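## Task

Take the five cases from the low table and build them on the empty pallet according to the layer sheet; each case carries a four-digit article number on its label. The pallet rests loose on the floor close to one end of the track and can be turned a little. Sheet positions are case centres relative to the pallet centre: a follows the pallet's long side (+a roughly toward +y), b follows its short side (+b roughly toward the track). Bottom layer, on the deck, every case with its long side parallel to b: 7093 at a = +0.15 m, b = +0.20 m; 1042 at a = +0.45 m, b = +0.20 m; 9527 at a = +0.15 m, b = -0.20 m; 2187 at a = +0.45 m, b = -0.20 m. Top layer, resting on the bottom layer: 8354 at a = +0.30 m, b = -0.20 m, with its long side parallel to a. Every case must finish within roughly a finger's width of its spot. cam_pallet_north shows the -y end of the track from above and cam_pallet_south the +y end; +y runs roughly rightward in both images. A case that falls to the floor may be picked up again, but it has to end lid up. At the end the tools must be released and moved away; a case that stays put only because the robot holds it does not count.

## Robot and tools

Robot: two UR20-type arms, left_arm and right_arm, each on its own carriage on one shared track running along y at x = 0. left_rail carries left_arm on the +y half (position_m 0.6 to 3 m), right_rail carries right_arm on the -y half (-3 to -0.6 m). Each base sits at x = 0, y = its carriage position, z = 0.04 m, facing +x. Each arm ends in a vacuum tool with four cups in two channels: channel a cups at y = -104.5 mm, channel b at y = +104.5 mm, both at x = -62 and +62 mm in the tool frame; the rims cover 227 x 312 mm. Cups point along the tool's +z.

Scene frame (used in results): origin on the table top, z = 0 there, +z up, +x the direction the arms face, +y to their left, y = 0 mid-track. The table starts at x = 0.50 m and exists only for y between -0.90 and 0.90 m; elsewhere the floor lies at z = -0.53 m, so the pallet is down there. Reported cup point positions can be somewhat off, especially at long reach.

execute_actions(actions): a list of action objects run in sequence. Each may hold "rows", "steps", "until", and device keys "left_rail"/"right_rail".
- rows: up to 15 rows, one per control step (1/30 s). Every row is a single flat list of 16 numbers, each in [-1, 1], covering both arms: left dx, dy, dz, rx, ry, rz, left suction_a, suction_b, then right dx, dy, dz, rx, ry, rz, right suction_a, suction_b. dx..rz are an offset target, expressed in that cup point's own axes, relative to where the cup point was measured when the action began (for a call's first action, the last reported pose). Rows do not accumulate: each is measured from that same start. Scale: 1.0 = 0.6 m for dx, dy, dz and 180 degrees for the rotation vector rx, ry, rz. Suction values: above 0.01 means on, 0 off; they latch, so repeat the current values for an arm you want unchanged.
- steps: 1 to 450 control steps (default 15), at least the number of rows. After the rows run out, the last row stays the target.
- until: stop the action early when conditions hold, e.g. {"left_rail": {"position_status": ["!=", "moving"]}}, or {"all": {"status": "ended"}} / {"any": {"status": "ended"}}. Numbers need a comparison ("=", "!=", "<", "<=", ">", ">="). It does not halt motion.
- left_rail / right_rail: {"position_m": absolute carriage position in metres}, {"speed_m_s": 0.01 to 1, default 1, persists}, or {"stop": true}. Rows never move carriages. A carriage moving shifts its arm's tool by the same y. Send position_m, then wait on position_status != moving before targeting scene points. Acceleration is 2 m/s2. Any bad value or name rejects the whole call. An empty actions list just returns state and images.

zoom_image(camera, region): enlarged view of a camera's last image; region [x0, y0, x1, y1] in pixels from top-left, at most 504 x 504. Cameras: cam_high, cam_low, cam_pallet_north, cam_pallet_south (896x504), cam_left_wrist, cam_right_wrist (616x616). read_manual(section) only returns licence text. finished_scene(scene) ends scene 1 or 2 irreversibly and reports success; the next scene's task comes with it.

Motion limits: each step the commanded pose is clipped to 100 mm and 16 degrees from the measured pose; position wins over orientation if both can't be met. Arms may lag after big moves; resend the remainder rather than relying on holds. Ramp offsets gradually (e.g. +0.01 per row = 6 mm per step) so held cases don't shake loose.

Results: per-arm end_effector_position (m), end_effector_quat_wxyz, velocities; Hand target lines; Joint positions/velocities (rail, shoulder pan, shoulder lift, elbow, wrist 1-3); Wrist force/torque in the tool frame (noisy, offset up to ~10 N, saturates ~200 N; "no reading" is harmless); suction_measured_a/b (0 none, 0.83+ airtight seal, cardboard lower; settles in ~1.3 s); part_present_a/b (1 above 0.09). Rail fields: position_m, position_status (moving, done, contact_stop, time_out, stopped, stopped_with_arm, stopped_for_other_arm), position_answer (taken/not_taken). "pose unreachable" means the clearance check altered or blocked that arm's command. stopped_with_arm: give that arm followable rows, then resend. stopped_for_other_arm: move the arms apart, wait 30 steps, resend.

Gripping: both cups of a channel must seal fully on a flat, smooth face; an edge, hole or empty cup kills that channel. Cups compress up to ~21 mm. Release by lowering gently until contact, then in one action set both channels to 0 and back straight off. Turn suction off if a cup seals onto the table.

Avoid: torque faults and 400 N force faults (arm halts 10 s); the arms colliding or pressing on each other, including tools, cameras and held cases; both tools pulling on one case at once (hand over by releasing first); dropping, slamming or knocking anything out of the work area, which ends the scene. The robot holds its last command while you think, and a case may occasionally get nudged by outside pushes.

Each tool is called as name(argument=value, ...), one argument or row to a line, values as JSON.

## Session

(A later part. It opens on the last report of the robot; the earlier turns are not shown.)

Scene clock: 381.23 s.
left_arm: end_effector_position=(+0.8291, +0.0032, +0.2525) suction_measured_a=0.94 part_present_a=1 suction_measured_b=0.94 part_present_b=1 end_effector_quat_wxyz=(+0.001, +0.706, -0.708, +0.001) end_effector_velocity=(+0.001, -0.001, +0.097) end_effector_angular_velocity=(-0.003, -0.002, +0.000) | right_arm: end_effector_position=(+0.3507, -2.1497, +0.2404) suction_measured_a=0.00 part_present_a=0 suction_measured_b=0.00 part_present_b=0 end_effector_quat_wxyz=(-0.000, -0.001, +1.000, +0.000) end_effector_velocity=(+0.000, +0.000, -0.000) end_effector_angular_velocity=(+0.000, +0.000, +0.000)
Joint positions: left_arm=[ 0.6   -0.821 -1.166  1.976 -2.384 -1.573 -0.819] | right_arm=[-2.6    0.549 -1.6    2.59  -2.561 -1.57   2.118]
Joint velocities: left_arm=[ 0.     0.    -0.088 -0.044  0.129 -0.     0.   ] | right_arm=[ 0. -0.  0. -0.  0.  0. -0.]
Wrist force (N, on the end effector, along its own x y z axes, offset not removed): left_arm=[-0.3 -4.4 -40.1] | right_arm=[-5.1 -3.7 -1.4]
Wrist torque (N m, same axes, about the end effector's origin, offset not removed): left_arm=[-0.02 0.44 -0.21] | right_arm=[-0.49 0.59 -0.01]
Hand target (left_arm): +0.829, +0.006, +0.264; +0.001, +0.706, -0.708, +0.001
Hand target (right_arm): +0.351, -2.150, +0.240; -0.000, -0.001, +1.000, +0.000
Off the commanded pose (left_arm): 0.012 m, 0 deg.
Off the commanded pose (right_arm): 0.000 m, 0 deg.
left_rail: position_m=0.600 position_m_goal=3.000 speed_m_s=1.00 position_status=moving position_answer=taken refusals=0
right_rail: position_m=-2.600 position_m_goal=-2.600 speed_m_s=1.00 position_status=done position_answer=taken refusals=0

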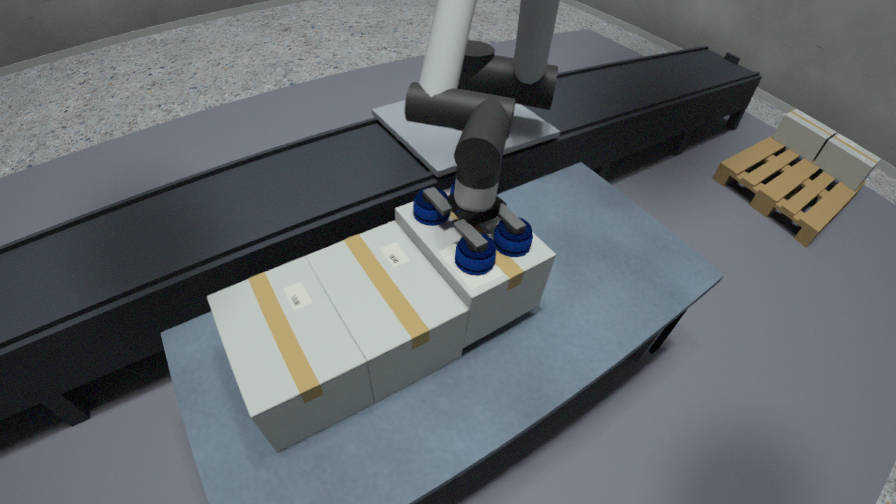

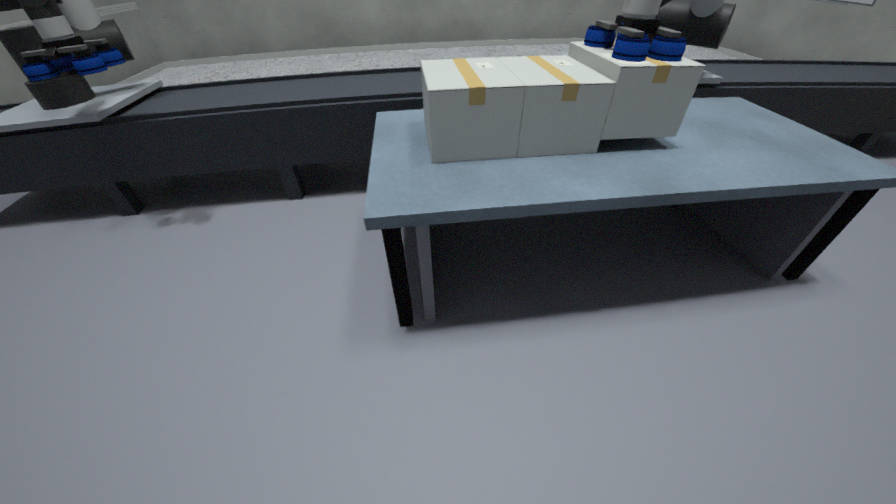

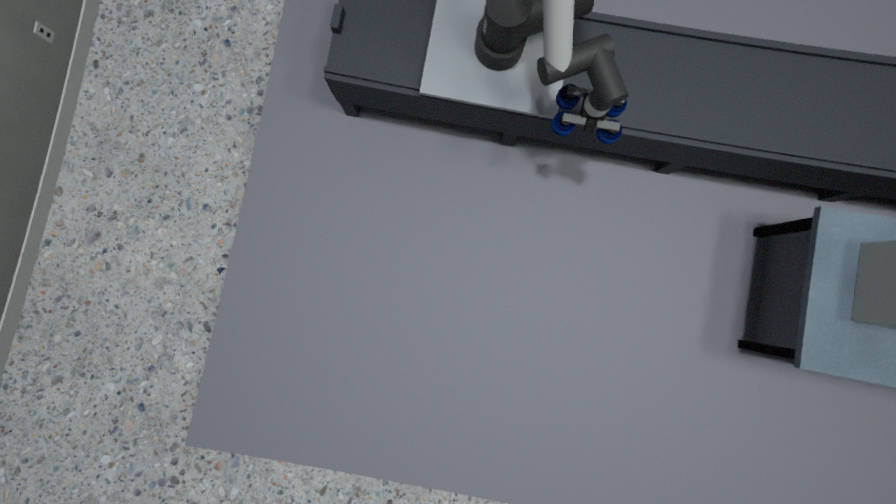

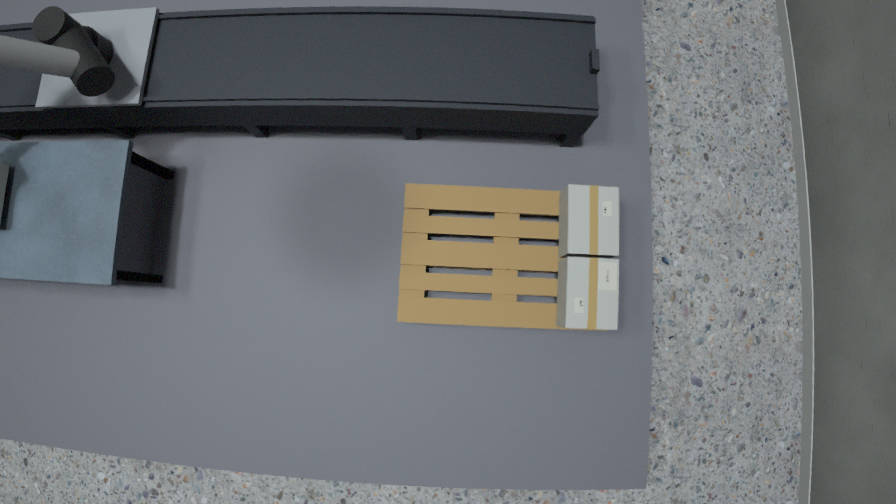

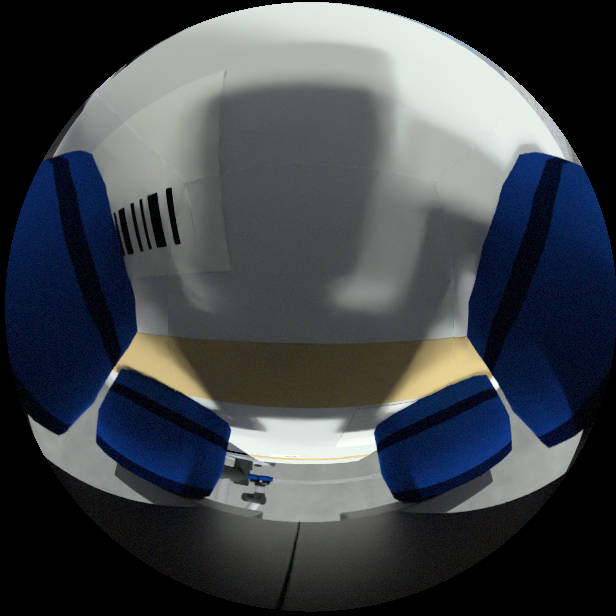

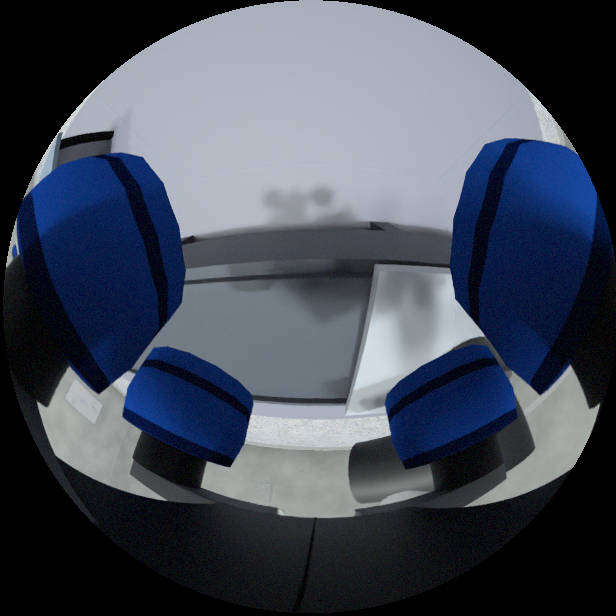

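execute_actions(
  actions=[],
)

Scene clock: 385.43 s.
left_arm: end_effector_position=(+0.8290, +2.4034, +0.2640) suction_measured_a=0.94 part_present_a=1 suction_measured_b=0.94 part_present_b=1 end_effector_quat_wxyz=(+0.001, +0.706, -0.708, +0.001) end_effector_velocity=(+0.000, +0.000, -0.000) end_effector_angular_velocity=(+0.000, +0.000, +0.000) | right_arm: end_effector_position=(+0.3507, -2.1497, +0.2404) suction_measured_a=0.00 part_present_a=0 suction_measured_b=0.00 part_present_b=0 end_effector_quat_wxyz=(-0.000, -0.001, +1.000, +0.000) end_effector_velocity=(+0.000, -0.000, -0.000) end_effector_angular_velocity=(-0.000, +0.000, -0.000)
Joint positions: left_arm=[ 3.    -0.821 -1.176  1.971 -2.367 -1.573 -0.819] | right_arm=[-2.6    0.549 -1.6    2.59  -2.561 -1.57   2.118]
Joint velocities: left_arm=[ 0.  0.  0.  0.  0.  0. -0.] | right_arm=[ 0. -0.  0. -0.  0.  0. -0.]
Wrist force (N, on the end effector, along its own x y z axes, offset not removed): left_arm=[-1.0 -5.3 -29.9] | right_arm=[-4.6 -5.0 -2.7]
Wrist torque (N m, same axes, about the end effector's origin, offset not removed): left_arm=[-0.41 0.16 -0.10] | right_arm=[-0.55 0.59 -0.03]
Hand target (left_arm): +0.829, +2.403, +0.264; +0.001, +0.706, -0.708, +0.001
Hand target (right_arm): +0.351, -2.150, +0.240; -0.000, -0.001, +1.000, +0.000
Off the commanded pose (left_arm): 0.000 m, 0 deg.
Off the commanded pose (right_arm): 0.000 m, 0 deg.
left_rail: position_m=3.000 position_m_goal=3.000 speed_m_s=1.00 position_status=done position_answer=taken refusals=0
right_rail: position_m=-2.600 position_m_goal=-2.600 speed_m_s=1.00 position_status=done position_answer=taken refusals=0

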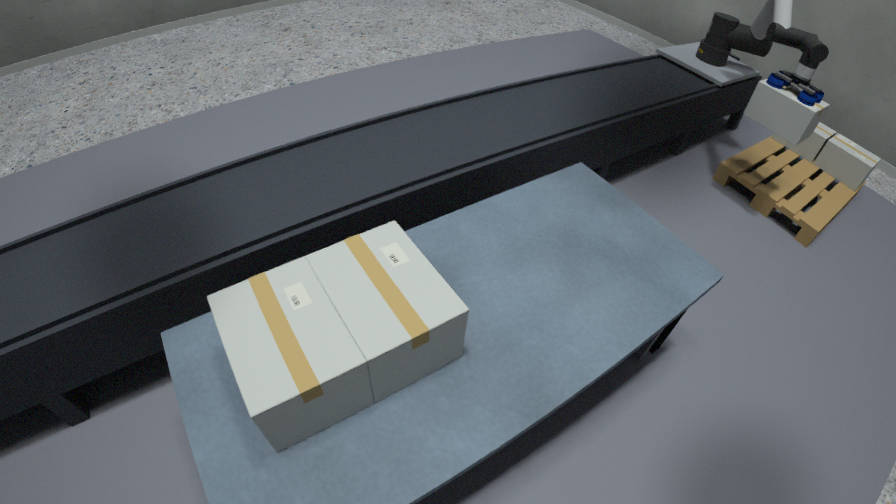

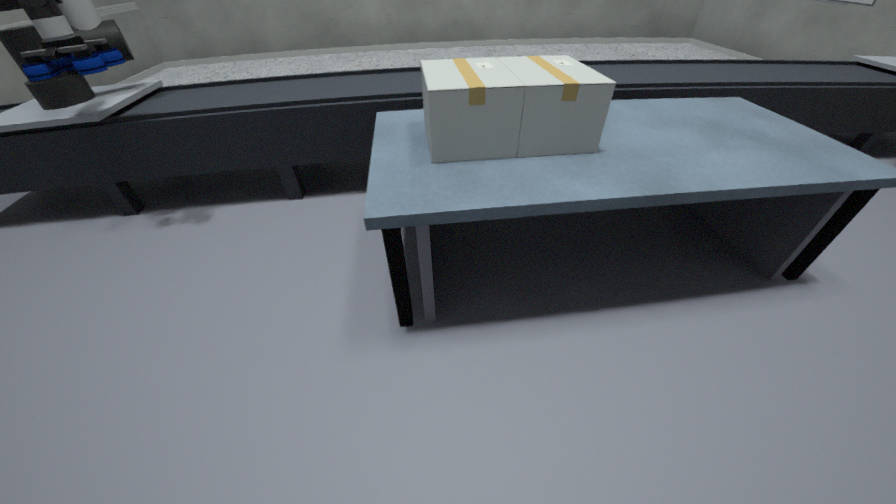

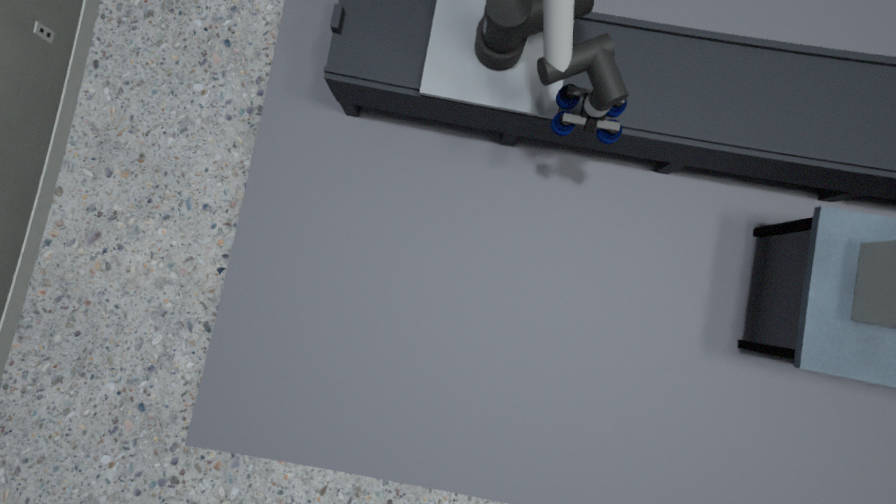

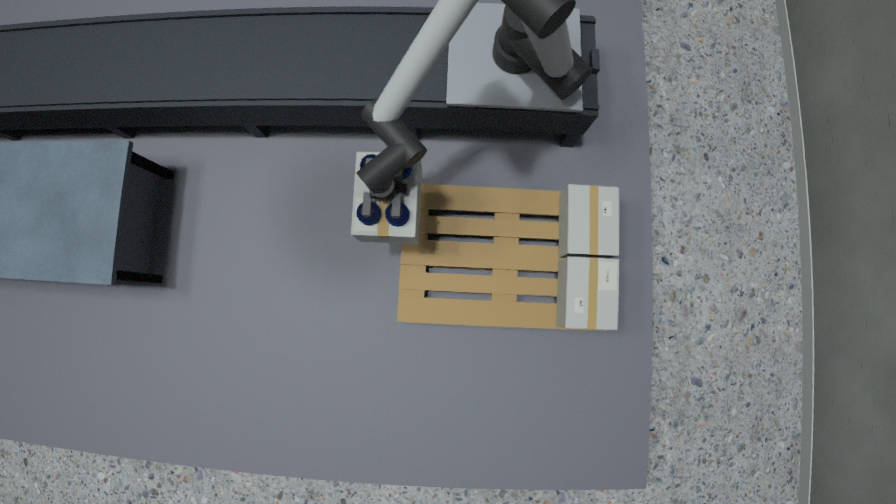

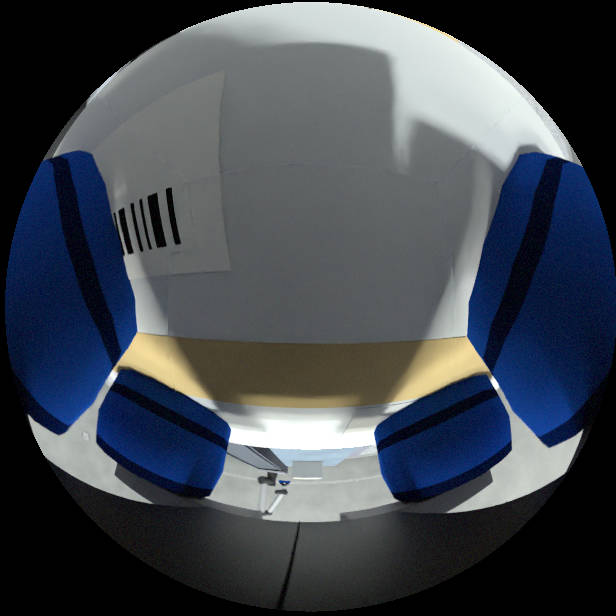

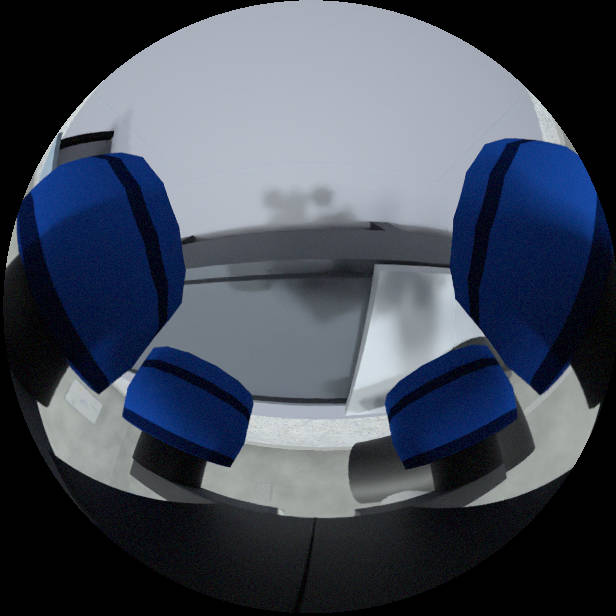

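execute_actions(
  actions=[
    {"rows": [[-0.02,0,0.01,0,0,0,1,1,0,0,0,0,0,0,0,0],[-0.05,0,0.028,0,0,0.001,1,1,0,0,0,0,0,0,0,0],[-0.09,0,0.05,0,0,0.002,1,1,0,0,0,0,0,0,0,0],[-0.14,0,0.078,0,0,0.003,1,1,0,0,0,0,0,0,0,0],[-0.2,0,0.112,0,0,0.004,1,1,0,0,0,0,0,0,0,0],[-0.27,0,0.151,0,0,0.005,1,1,0,0,0,0,0,0,0,0],[-0.35,0,0.196,0,0,0.005,1,1,0,0,0,0,0,0,0,0],[-0.44,0,0.246,0,0,0.005,1,1,0,0,0,0,0,0,0,0],[-0.54,0,0.302,0,0,0.005,1,1,0,0,0,0,0,0,0,0],[-0.64,0,0.358,0,0,0.005,1,1,0,0,0,0,0,0,0,0],[-0.74,0,0.414,0,0,0.005,1,1,0,0,0,0,0,0,0,0],[-0.84,0,0.47,0,0,0.005,1,1,0,0,0,0,0,0,0,0],[-0.93,0,0.52,0,0,0.005,1,1,0,0,0,0,0,0,0,0],[-1.0,0,0.56,0,0,0.005,1,1,0,0,0,0,0,0,0,0]], "steps": 42},
  ],
)

Scene clock: 392.33 s.
left_arm: end_effector_position=(+0.8177, +2.9320, -0.0309) suction_measured_a=0.94 part_present_a=1 suction_measured_b=0.94 part_present_b=1 end_effector_quat_wxyz=(+0.001, +0.702, -0.712, -0.003) end_effector_velocity=(+0.026, +0.394, -0.226) end_effector_angular_velocity=(-0.004, -0.005, +0.005) | right_arm: end_effector_position=(+0.3507, -2.1497, +0.2404) suction_measured_a=0.00 part_present_a=0 suction_measured_b=0.00 part_present_b=0 end_effector_quat_wxyz=(-0.000, -0.001, +1.000, +0.000) end_effector_velocity=(+0.000, -0.000, -0.000) end_effector_angular_velocity=(-0.000, +0.000, -0.000)
Joint positions: left_arm=[ 3.    -0.331 -0.945  2.332 -2.952 -1.57  -0.317] | right_arm=[-2.6    0.549 -1.6    2.59  -2.561 -1.57   2.118]
Joint velocities: left_arm=[ 0.     0.479  0.355  0.003 -0.364  0.001  0.474] | right_arm=[ 0. -0.  0. -0. -0. -0.  0.]
Wrist force (N, on the end effector, along its own x y z axes, offset not removed): left_arm=[5.5 -2.0 -31.9] | right_arm=[-4.2 -4.7 -1.4]
Wrist torque (N m, same axes, about the end effector's origin, offset not removed): left_arm=[-0.47 -0.75 -0.05] | right_arm=[-0.53 0.55 0.01]
Hand target (left_arm): +0.822, +2.999, -0.069; +0.001, +0.702, -0.712, -0.002
Hand target (right_arm): +0.351, -2.150, +0.240; -0.000, -0.001, +1.000, +0.000
Off the commanded pose (left_arm): 0.083 m, 0 deg.
Off the commanded pose (right_arm): 0.000 m, 0 deg.
left_rail: position_m=3.000 position_m_goal=3.000 speed_m_s=1.00 position_status=done position_answer=taken refusals=0
right_rail: position_m=-2.600 position_m_goal=-2.600 speed_m_s=1.00 position_status=done position_answer=taken refusals=0

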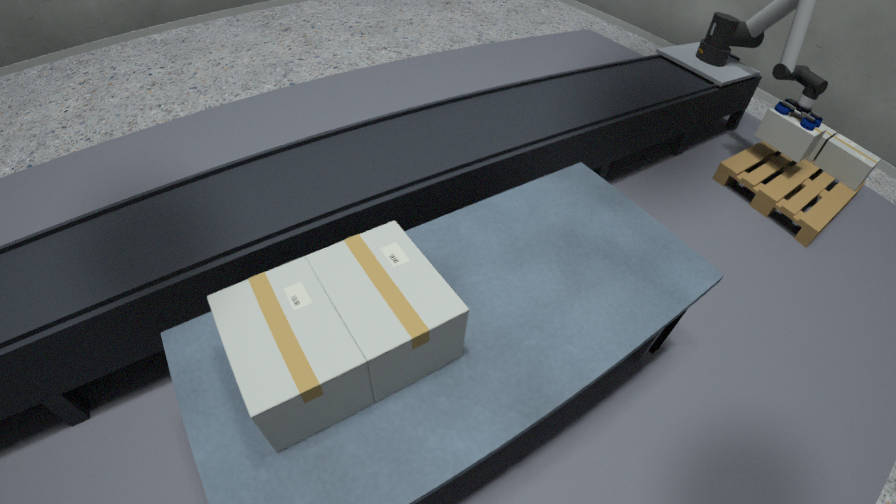

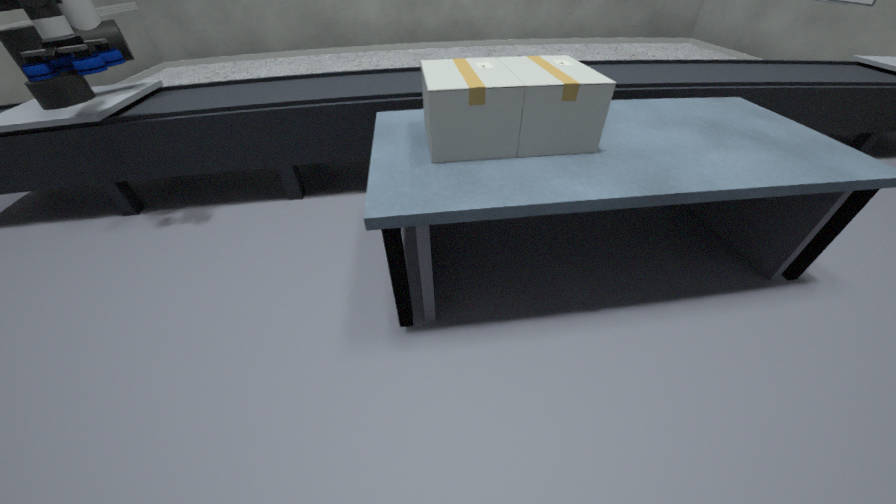

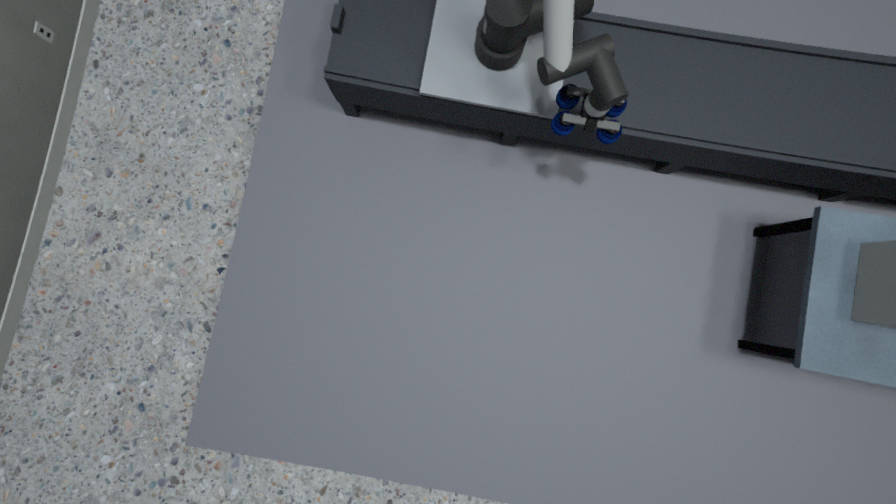

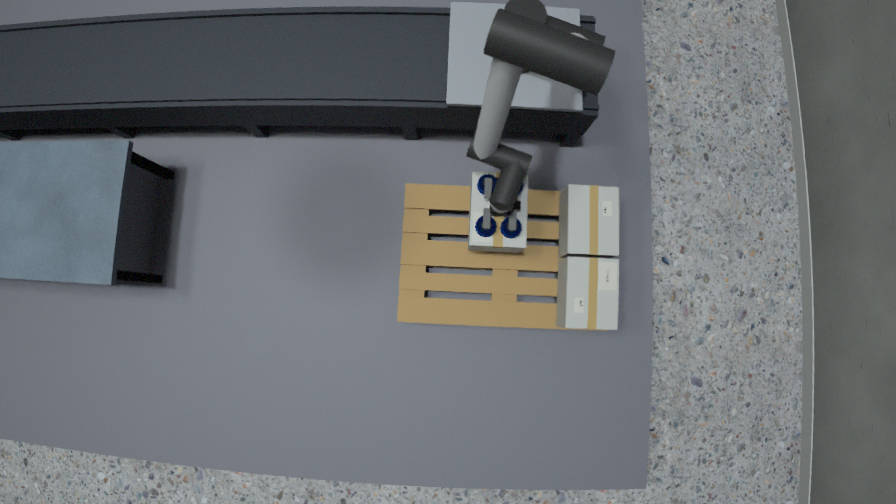

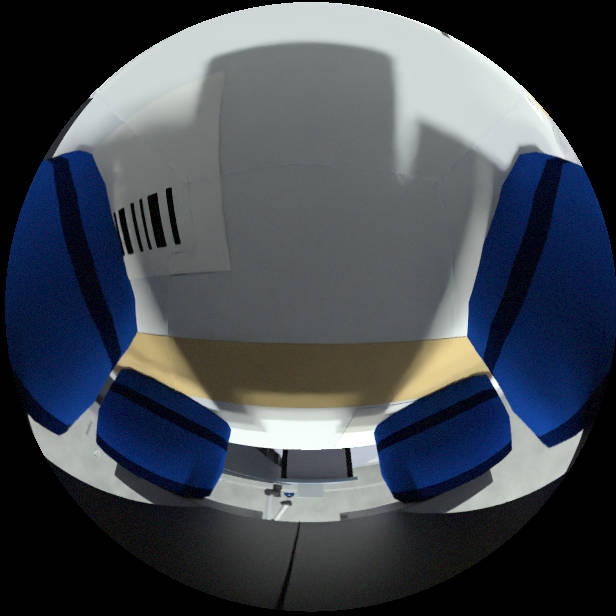

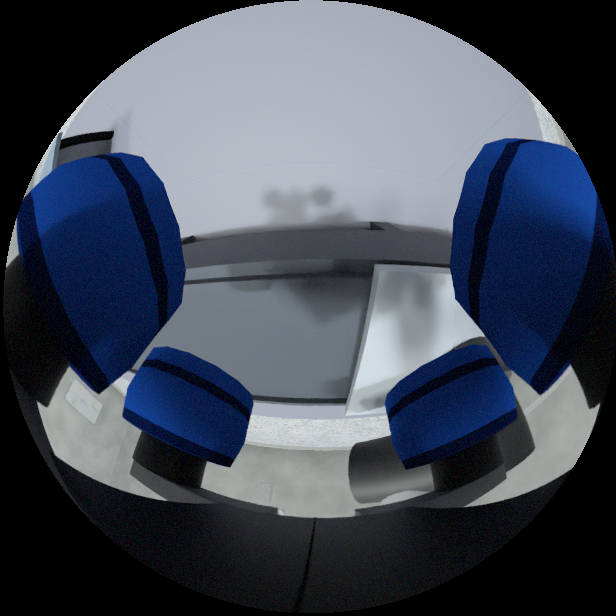

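execute_actions(
  actions=[],
)

Scene clock: 395.33 s.
left_arm: end_effector_position=(+0.8215, +2.9986, -0.0691) suction_measured_a=0.94 part_present_a=1 suction_measured_b=0.94 part_present_b=1 end_effector_quat_wxyz=(+0.001, +0.702, -0.712, -0.002) end_effector_velocity=(-0.000, +0.000, -0.000) end_effector_angular_velocity=(+0.000, +0.000, +0.000) | right_arm: end_effector_position=(+0.3507, -2.1497, +0.2404) suction_measured_a=0.00 part_present_a=0 suction_measured_b=0.00 part_present_b=0 end_effector_quat_wxyz=(-0.000, -0.001, +1.000, +0.000) end_effector_velocity=(+0.000, -0.000, +0.000) end_effector_angular_velocity=(+0.000, -0.000, +0.000)
Joint positions: left_arm=[ 3.    -0.249 -0.884  2.328 -3.01  -1.57  -0.235] | right_arm=[-2.6    0.549 -1.6    2.59  -2.561 -1.57   2.118]
Joint velocities: left_arm=[ 0. -0.  0. -0.  0. -0. -0.] | right_arm=[ 0.  0. -0. -0.  0. -0. -0.]
Wrist force (N, on the end effector, along its own x y z axes, offset not removed): left_arm=[0.8 0.3 -29.7] | right_arm=[-4.1 -2.9 -2.0]
Wrist torque (N m, same axes, about the end effector's origin, offset not removed): left_arm=[0.15 -0.03 0.00] | right_arm=[-0.37 0.53 -0.06]
Hand target (left_arm): +0.822, +2.999, -0.069; +0.001, +0.702, -0.712, -0.002
Hand target (right_arm): +0.351, -2.150, +0.240; -0.000, -0.001, +1.000, +0.000
Off the commanded pose (left_arm): 0.011 m, 0 deg.
Off the commanded pose (right_arm): 0.000 m, 0 deg.
left_rail: position_m=3.000 position_m_goal=3.000 speed_m_s=1.00 position_status=done position_answer=taken refusals=0
right_rail: position_m=-2.600 position_m_goal=-2.600 speed_m_s=1.00 position_status=done position_answer=taken refusals=0

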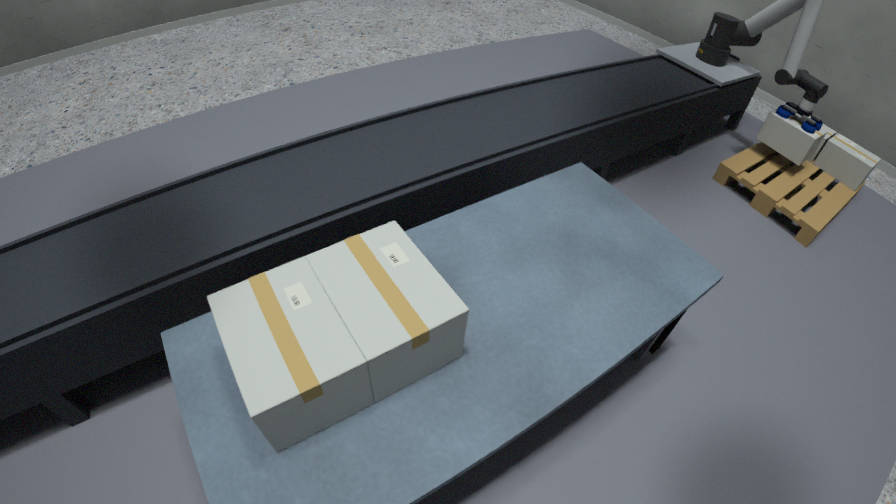

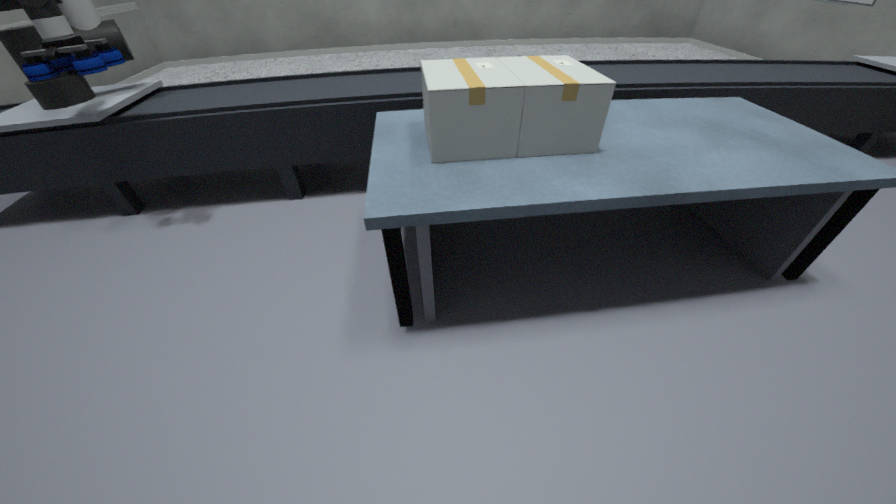

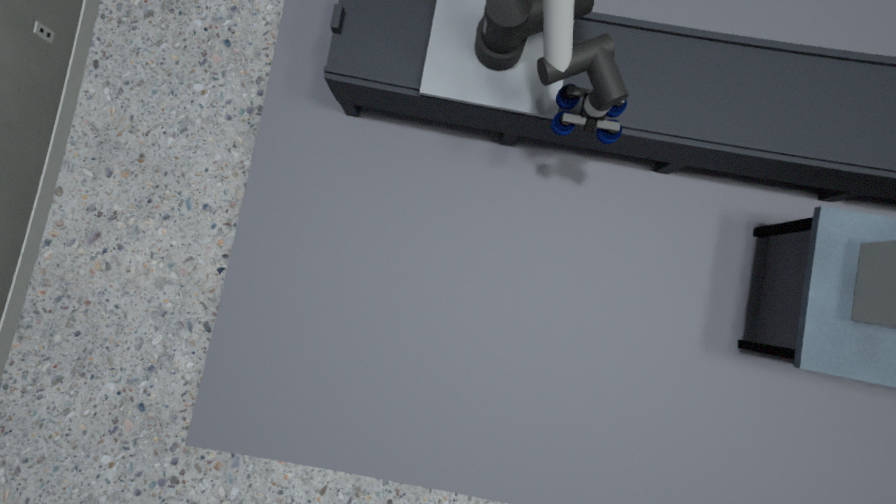

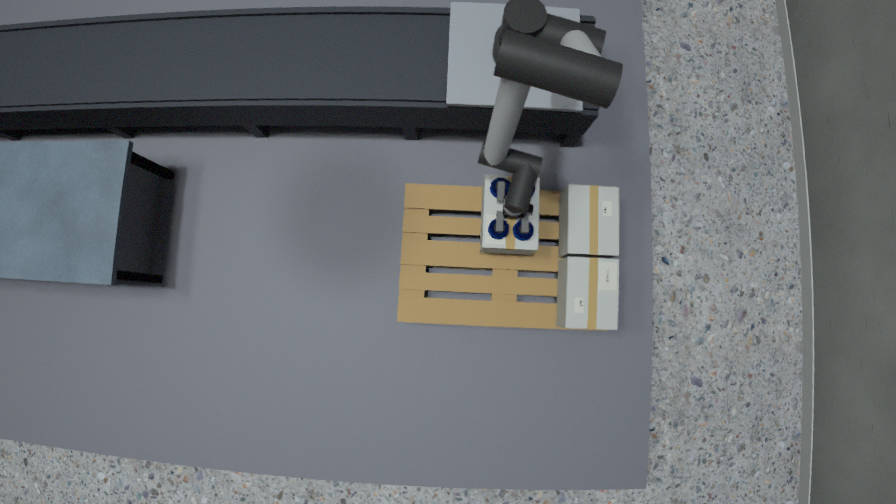

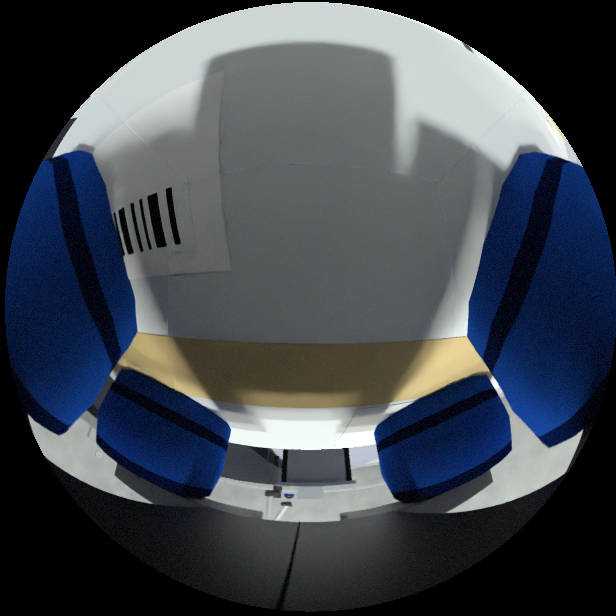

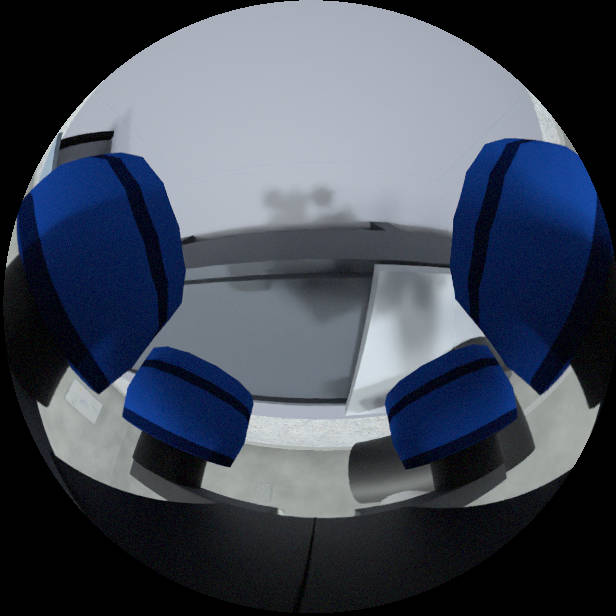

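execute_actions(
  actions=[
    {"rows": [[-0.015,-0.001,0.009,0,0,0,1,1,0,0,0,0,0,0,0,0],[-0.04,-0.002,0.024,0.0004,0,0,1,1,0,0,0,0,0,0,0,0],[-0.07,-0.004,0.042,0.0008,0,0,1,1,0,0,0,0,0,0,0,0],[-0.105,-0.006,0.063,0.0013,0,0,1,1,0,0,0,0,0,0,0,0],[-0.14,-0.008,0.084,0.0013,0,0,1,1,0,0,0,0,0,0,0,0],[-0.175,-0.010,0.105,0.0013,0,0,1,1,0,0,0,0,0,0,0,0],[-0.205,-0.012,0.123,0.0013,0,0,1,1,0,0,0,0,0,0,0,0],[-0.23,-0.013,0.138,0.0013,0,0,1,1,0,0,0,0,0,0,0,0],[-0.245,-0.014,0.147,0.0013,0,0,1,1,0,0,0,0,0,0,0,0],[-0.2526,-0.014,0.1515,0.0013,0,0,1,1,0,0,0,0,0,0,0,0]], "steps": 11},
  ],
)

Scene clock: 401.73 s.
left_arm: end_effector_position=(+0.8228, +3.0909, -0.1230) suction_measured_a=0.94 part_present_a=1 suction_measured_b=0.94 part_present_b=1 end_effector_quat_wxyz=(-0.000, +0.703, -0.711, -0.003) end_effector_velocity=(+0.010, +0.390, -0.230) end_effector_angular_velocity=(+0.005, +0.000, +0.012) | right_arm: end_effector_position=(+0.3507, -2.1497, +0.2404) suction_measured_a=0.00 part_present_a=0 suction_measured_b=0.00 part_present_b=0 end_effector_quat_wxyz=(-0.000, -0.001, +1.000, +0.000) end_effector_velocity=(-0.000, +0.000, +0.000) end_effector_angular_velocity=(+0.000, -0.000, -0.000)
Joint positions: left_arm=[ 3.    -0.137 -0.798  2.31  -3.078 -1.567 -0.125] | right_arm=[-2.6    0.549 -1.6    2.59  -2.561 -1.57   2.118]
Joint velocities: left_arm=[ 0.     0.481  0.365 -0.129 -0.236  0.007  0.469] | right_arm=[ 0.  0. -0.  0.  0. -0.  0.]
Wrist force (N, on the end effector, along its own x y z axes, offset not removed): left_arm=[1.0 3.1 -32.4] | right_arm=[-0.2 -4.8 -2.5]
Wrist torque (N m, same axes, about the end effector's origin, offset not removed): left_arm=[0.22 -0.10 -0.28] | right_arm=[-0.57 0.00 -0.17]
Hand target (left_arm): +0.825, +3.147, -0.156; -0.000, +0.703, -0.711, -0.002
Hand target (right_arm): +0.351, -2.150, +0.240; -0.000, -0.001, +1.000, +0.000
Off the commanded pose (left_arm): 0.070 m, 0 deg.
Off the commanded pose (right_arm): 0.000 m, 0 deg.
left_rail: position_m=3.000 position_m_goal=3.000 speed_m_s=1.00 position_status=done position_answer=taken refusals=0
right_rail: position_m=-2.600 position_m_goal=-2.600 speed_m_s=1.00 position_status=done position_answer=taken refusals=0

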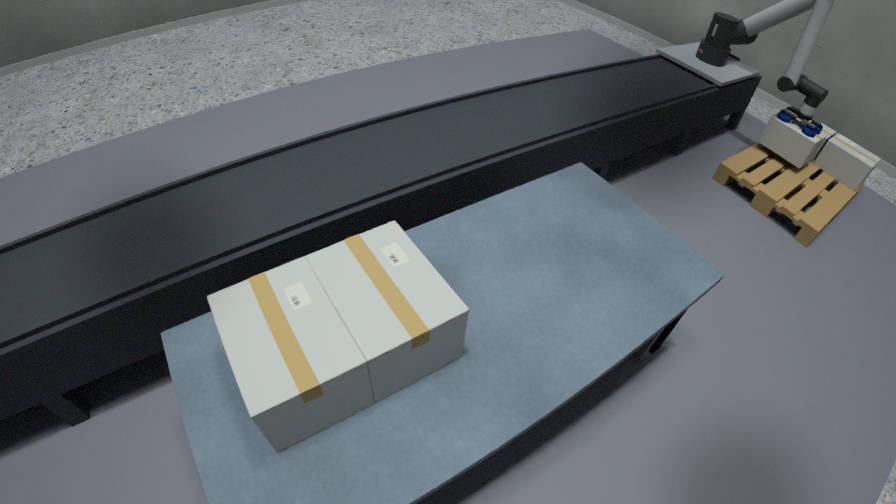

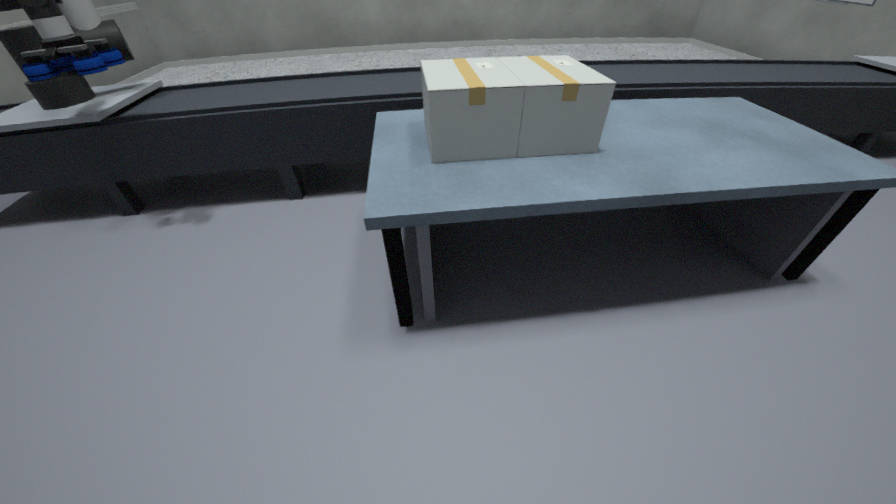

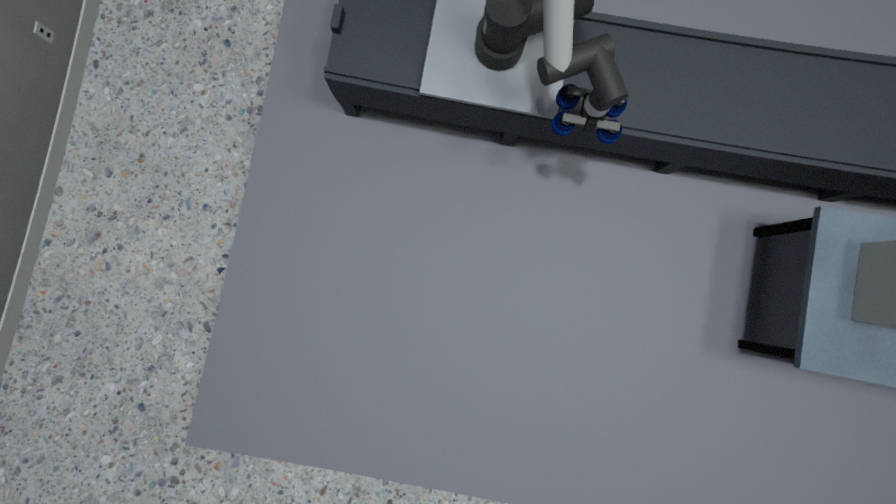

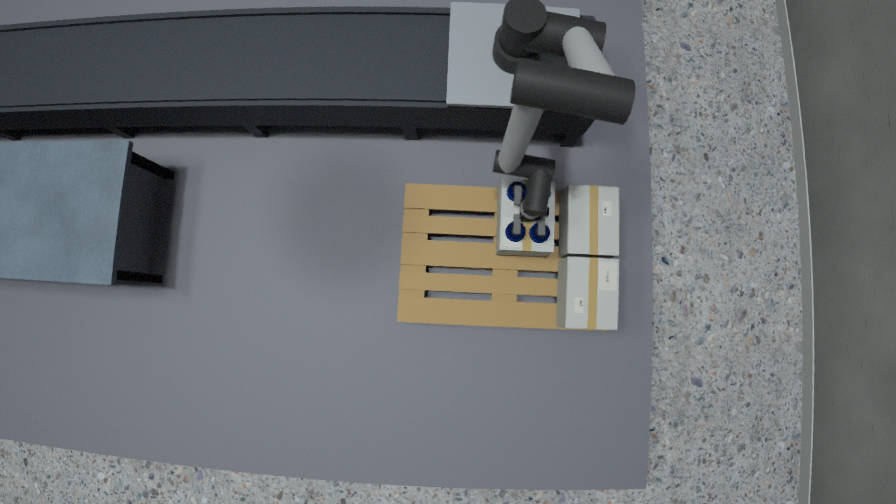

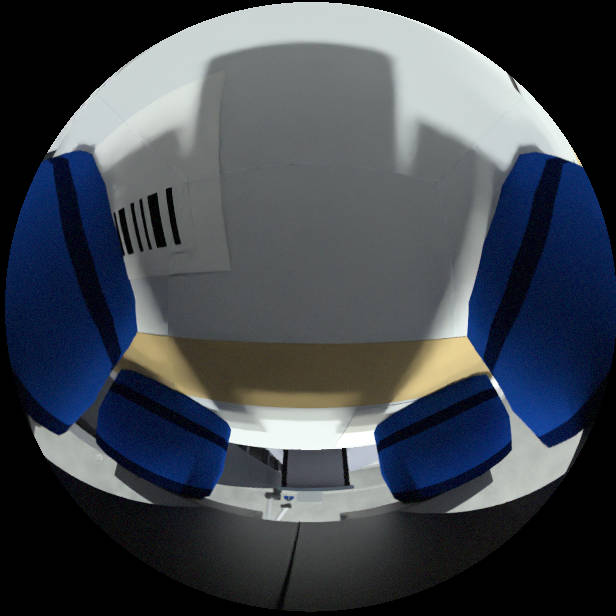

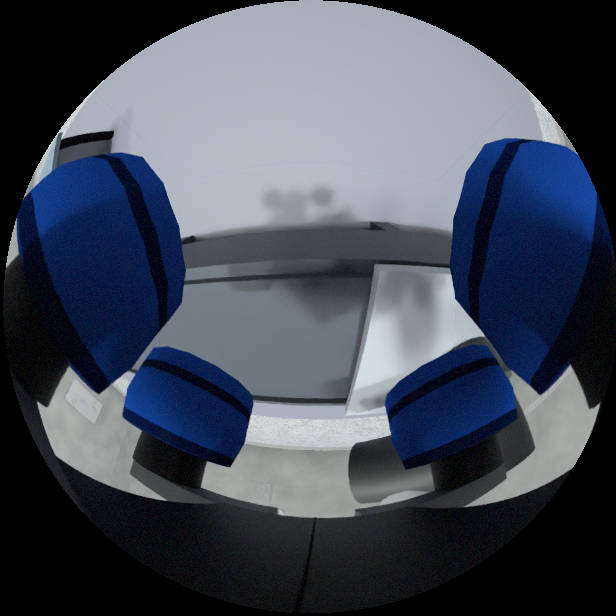

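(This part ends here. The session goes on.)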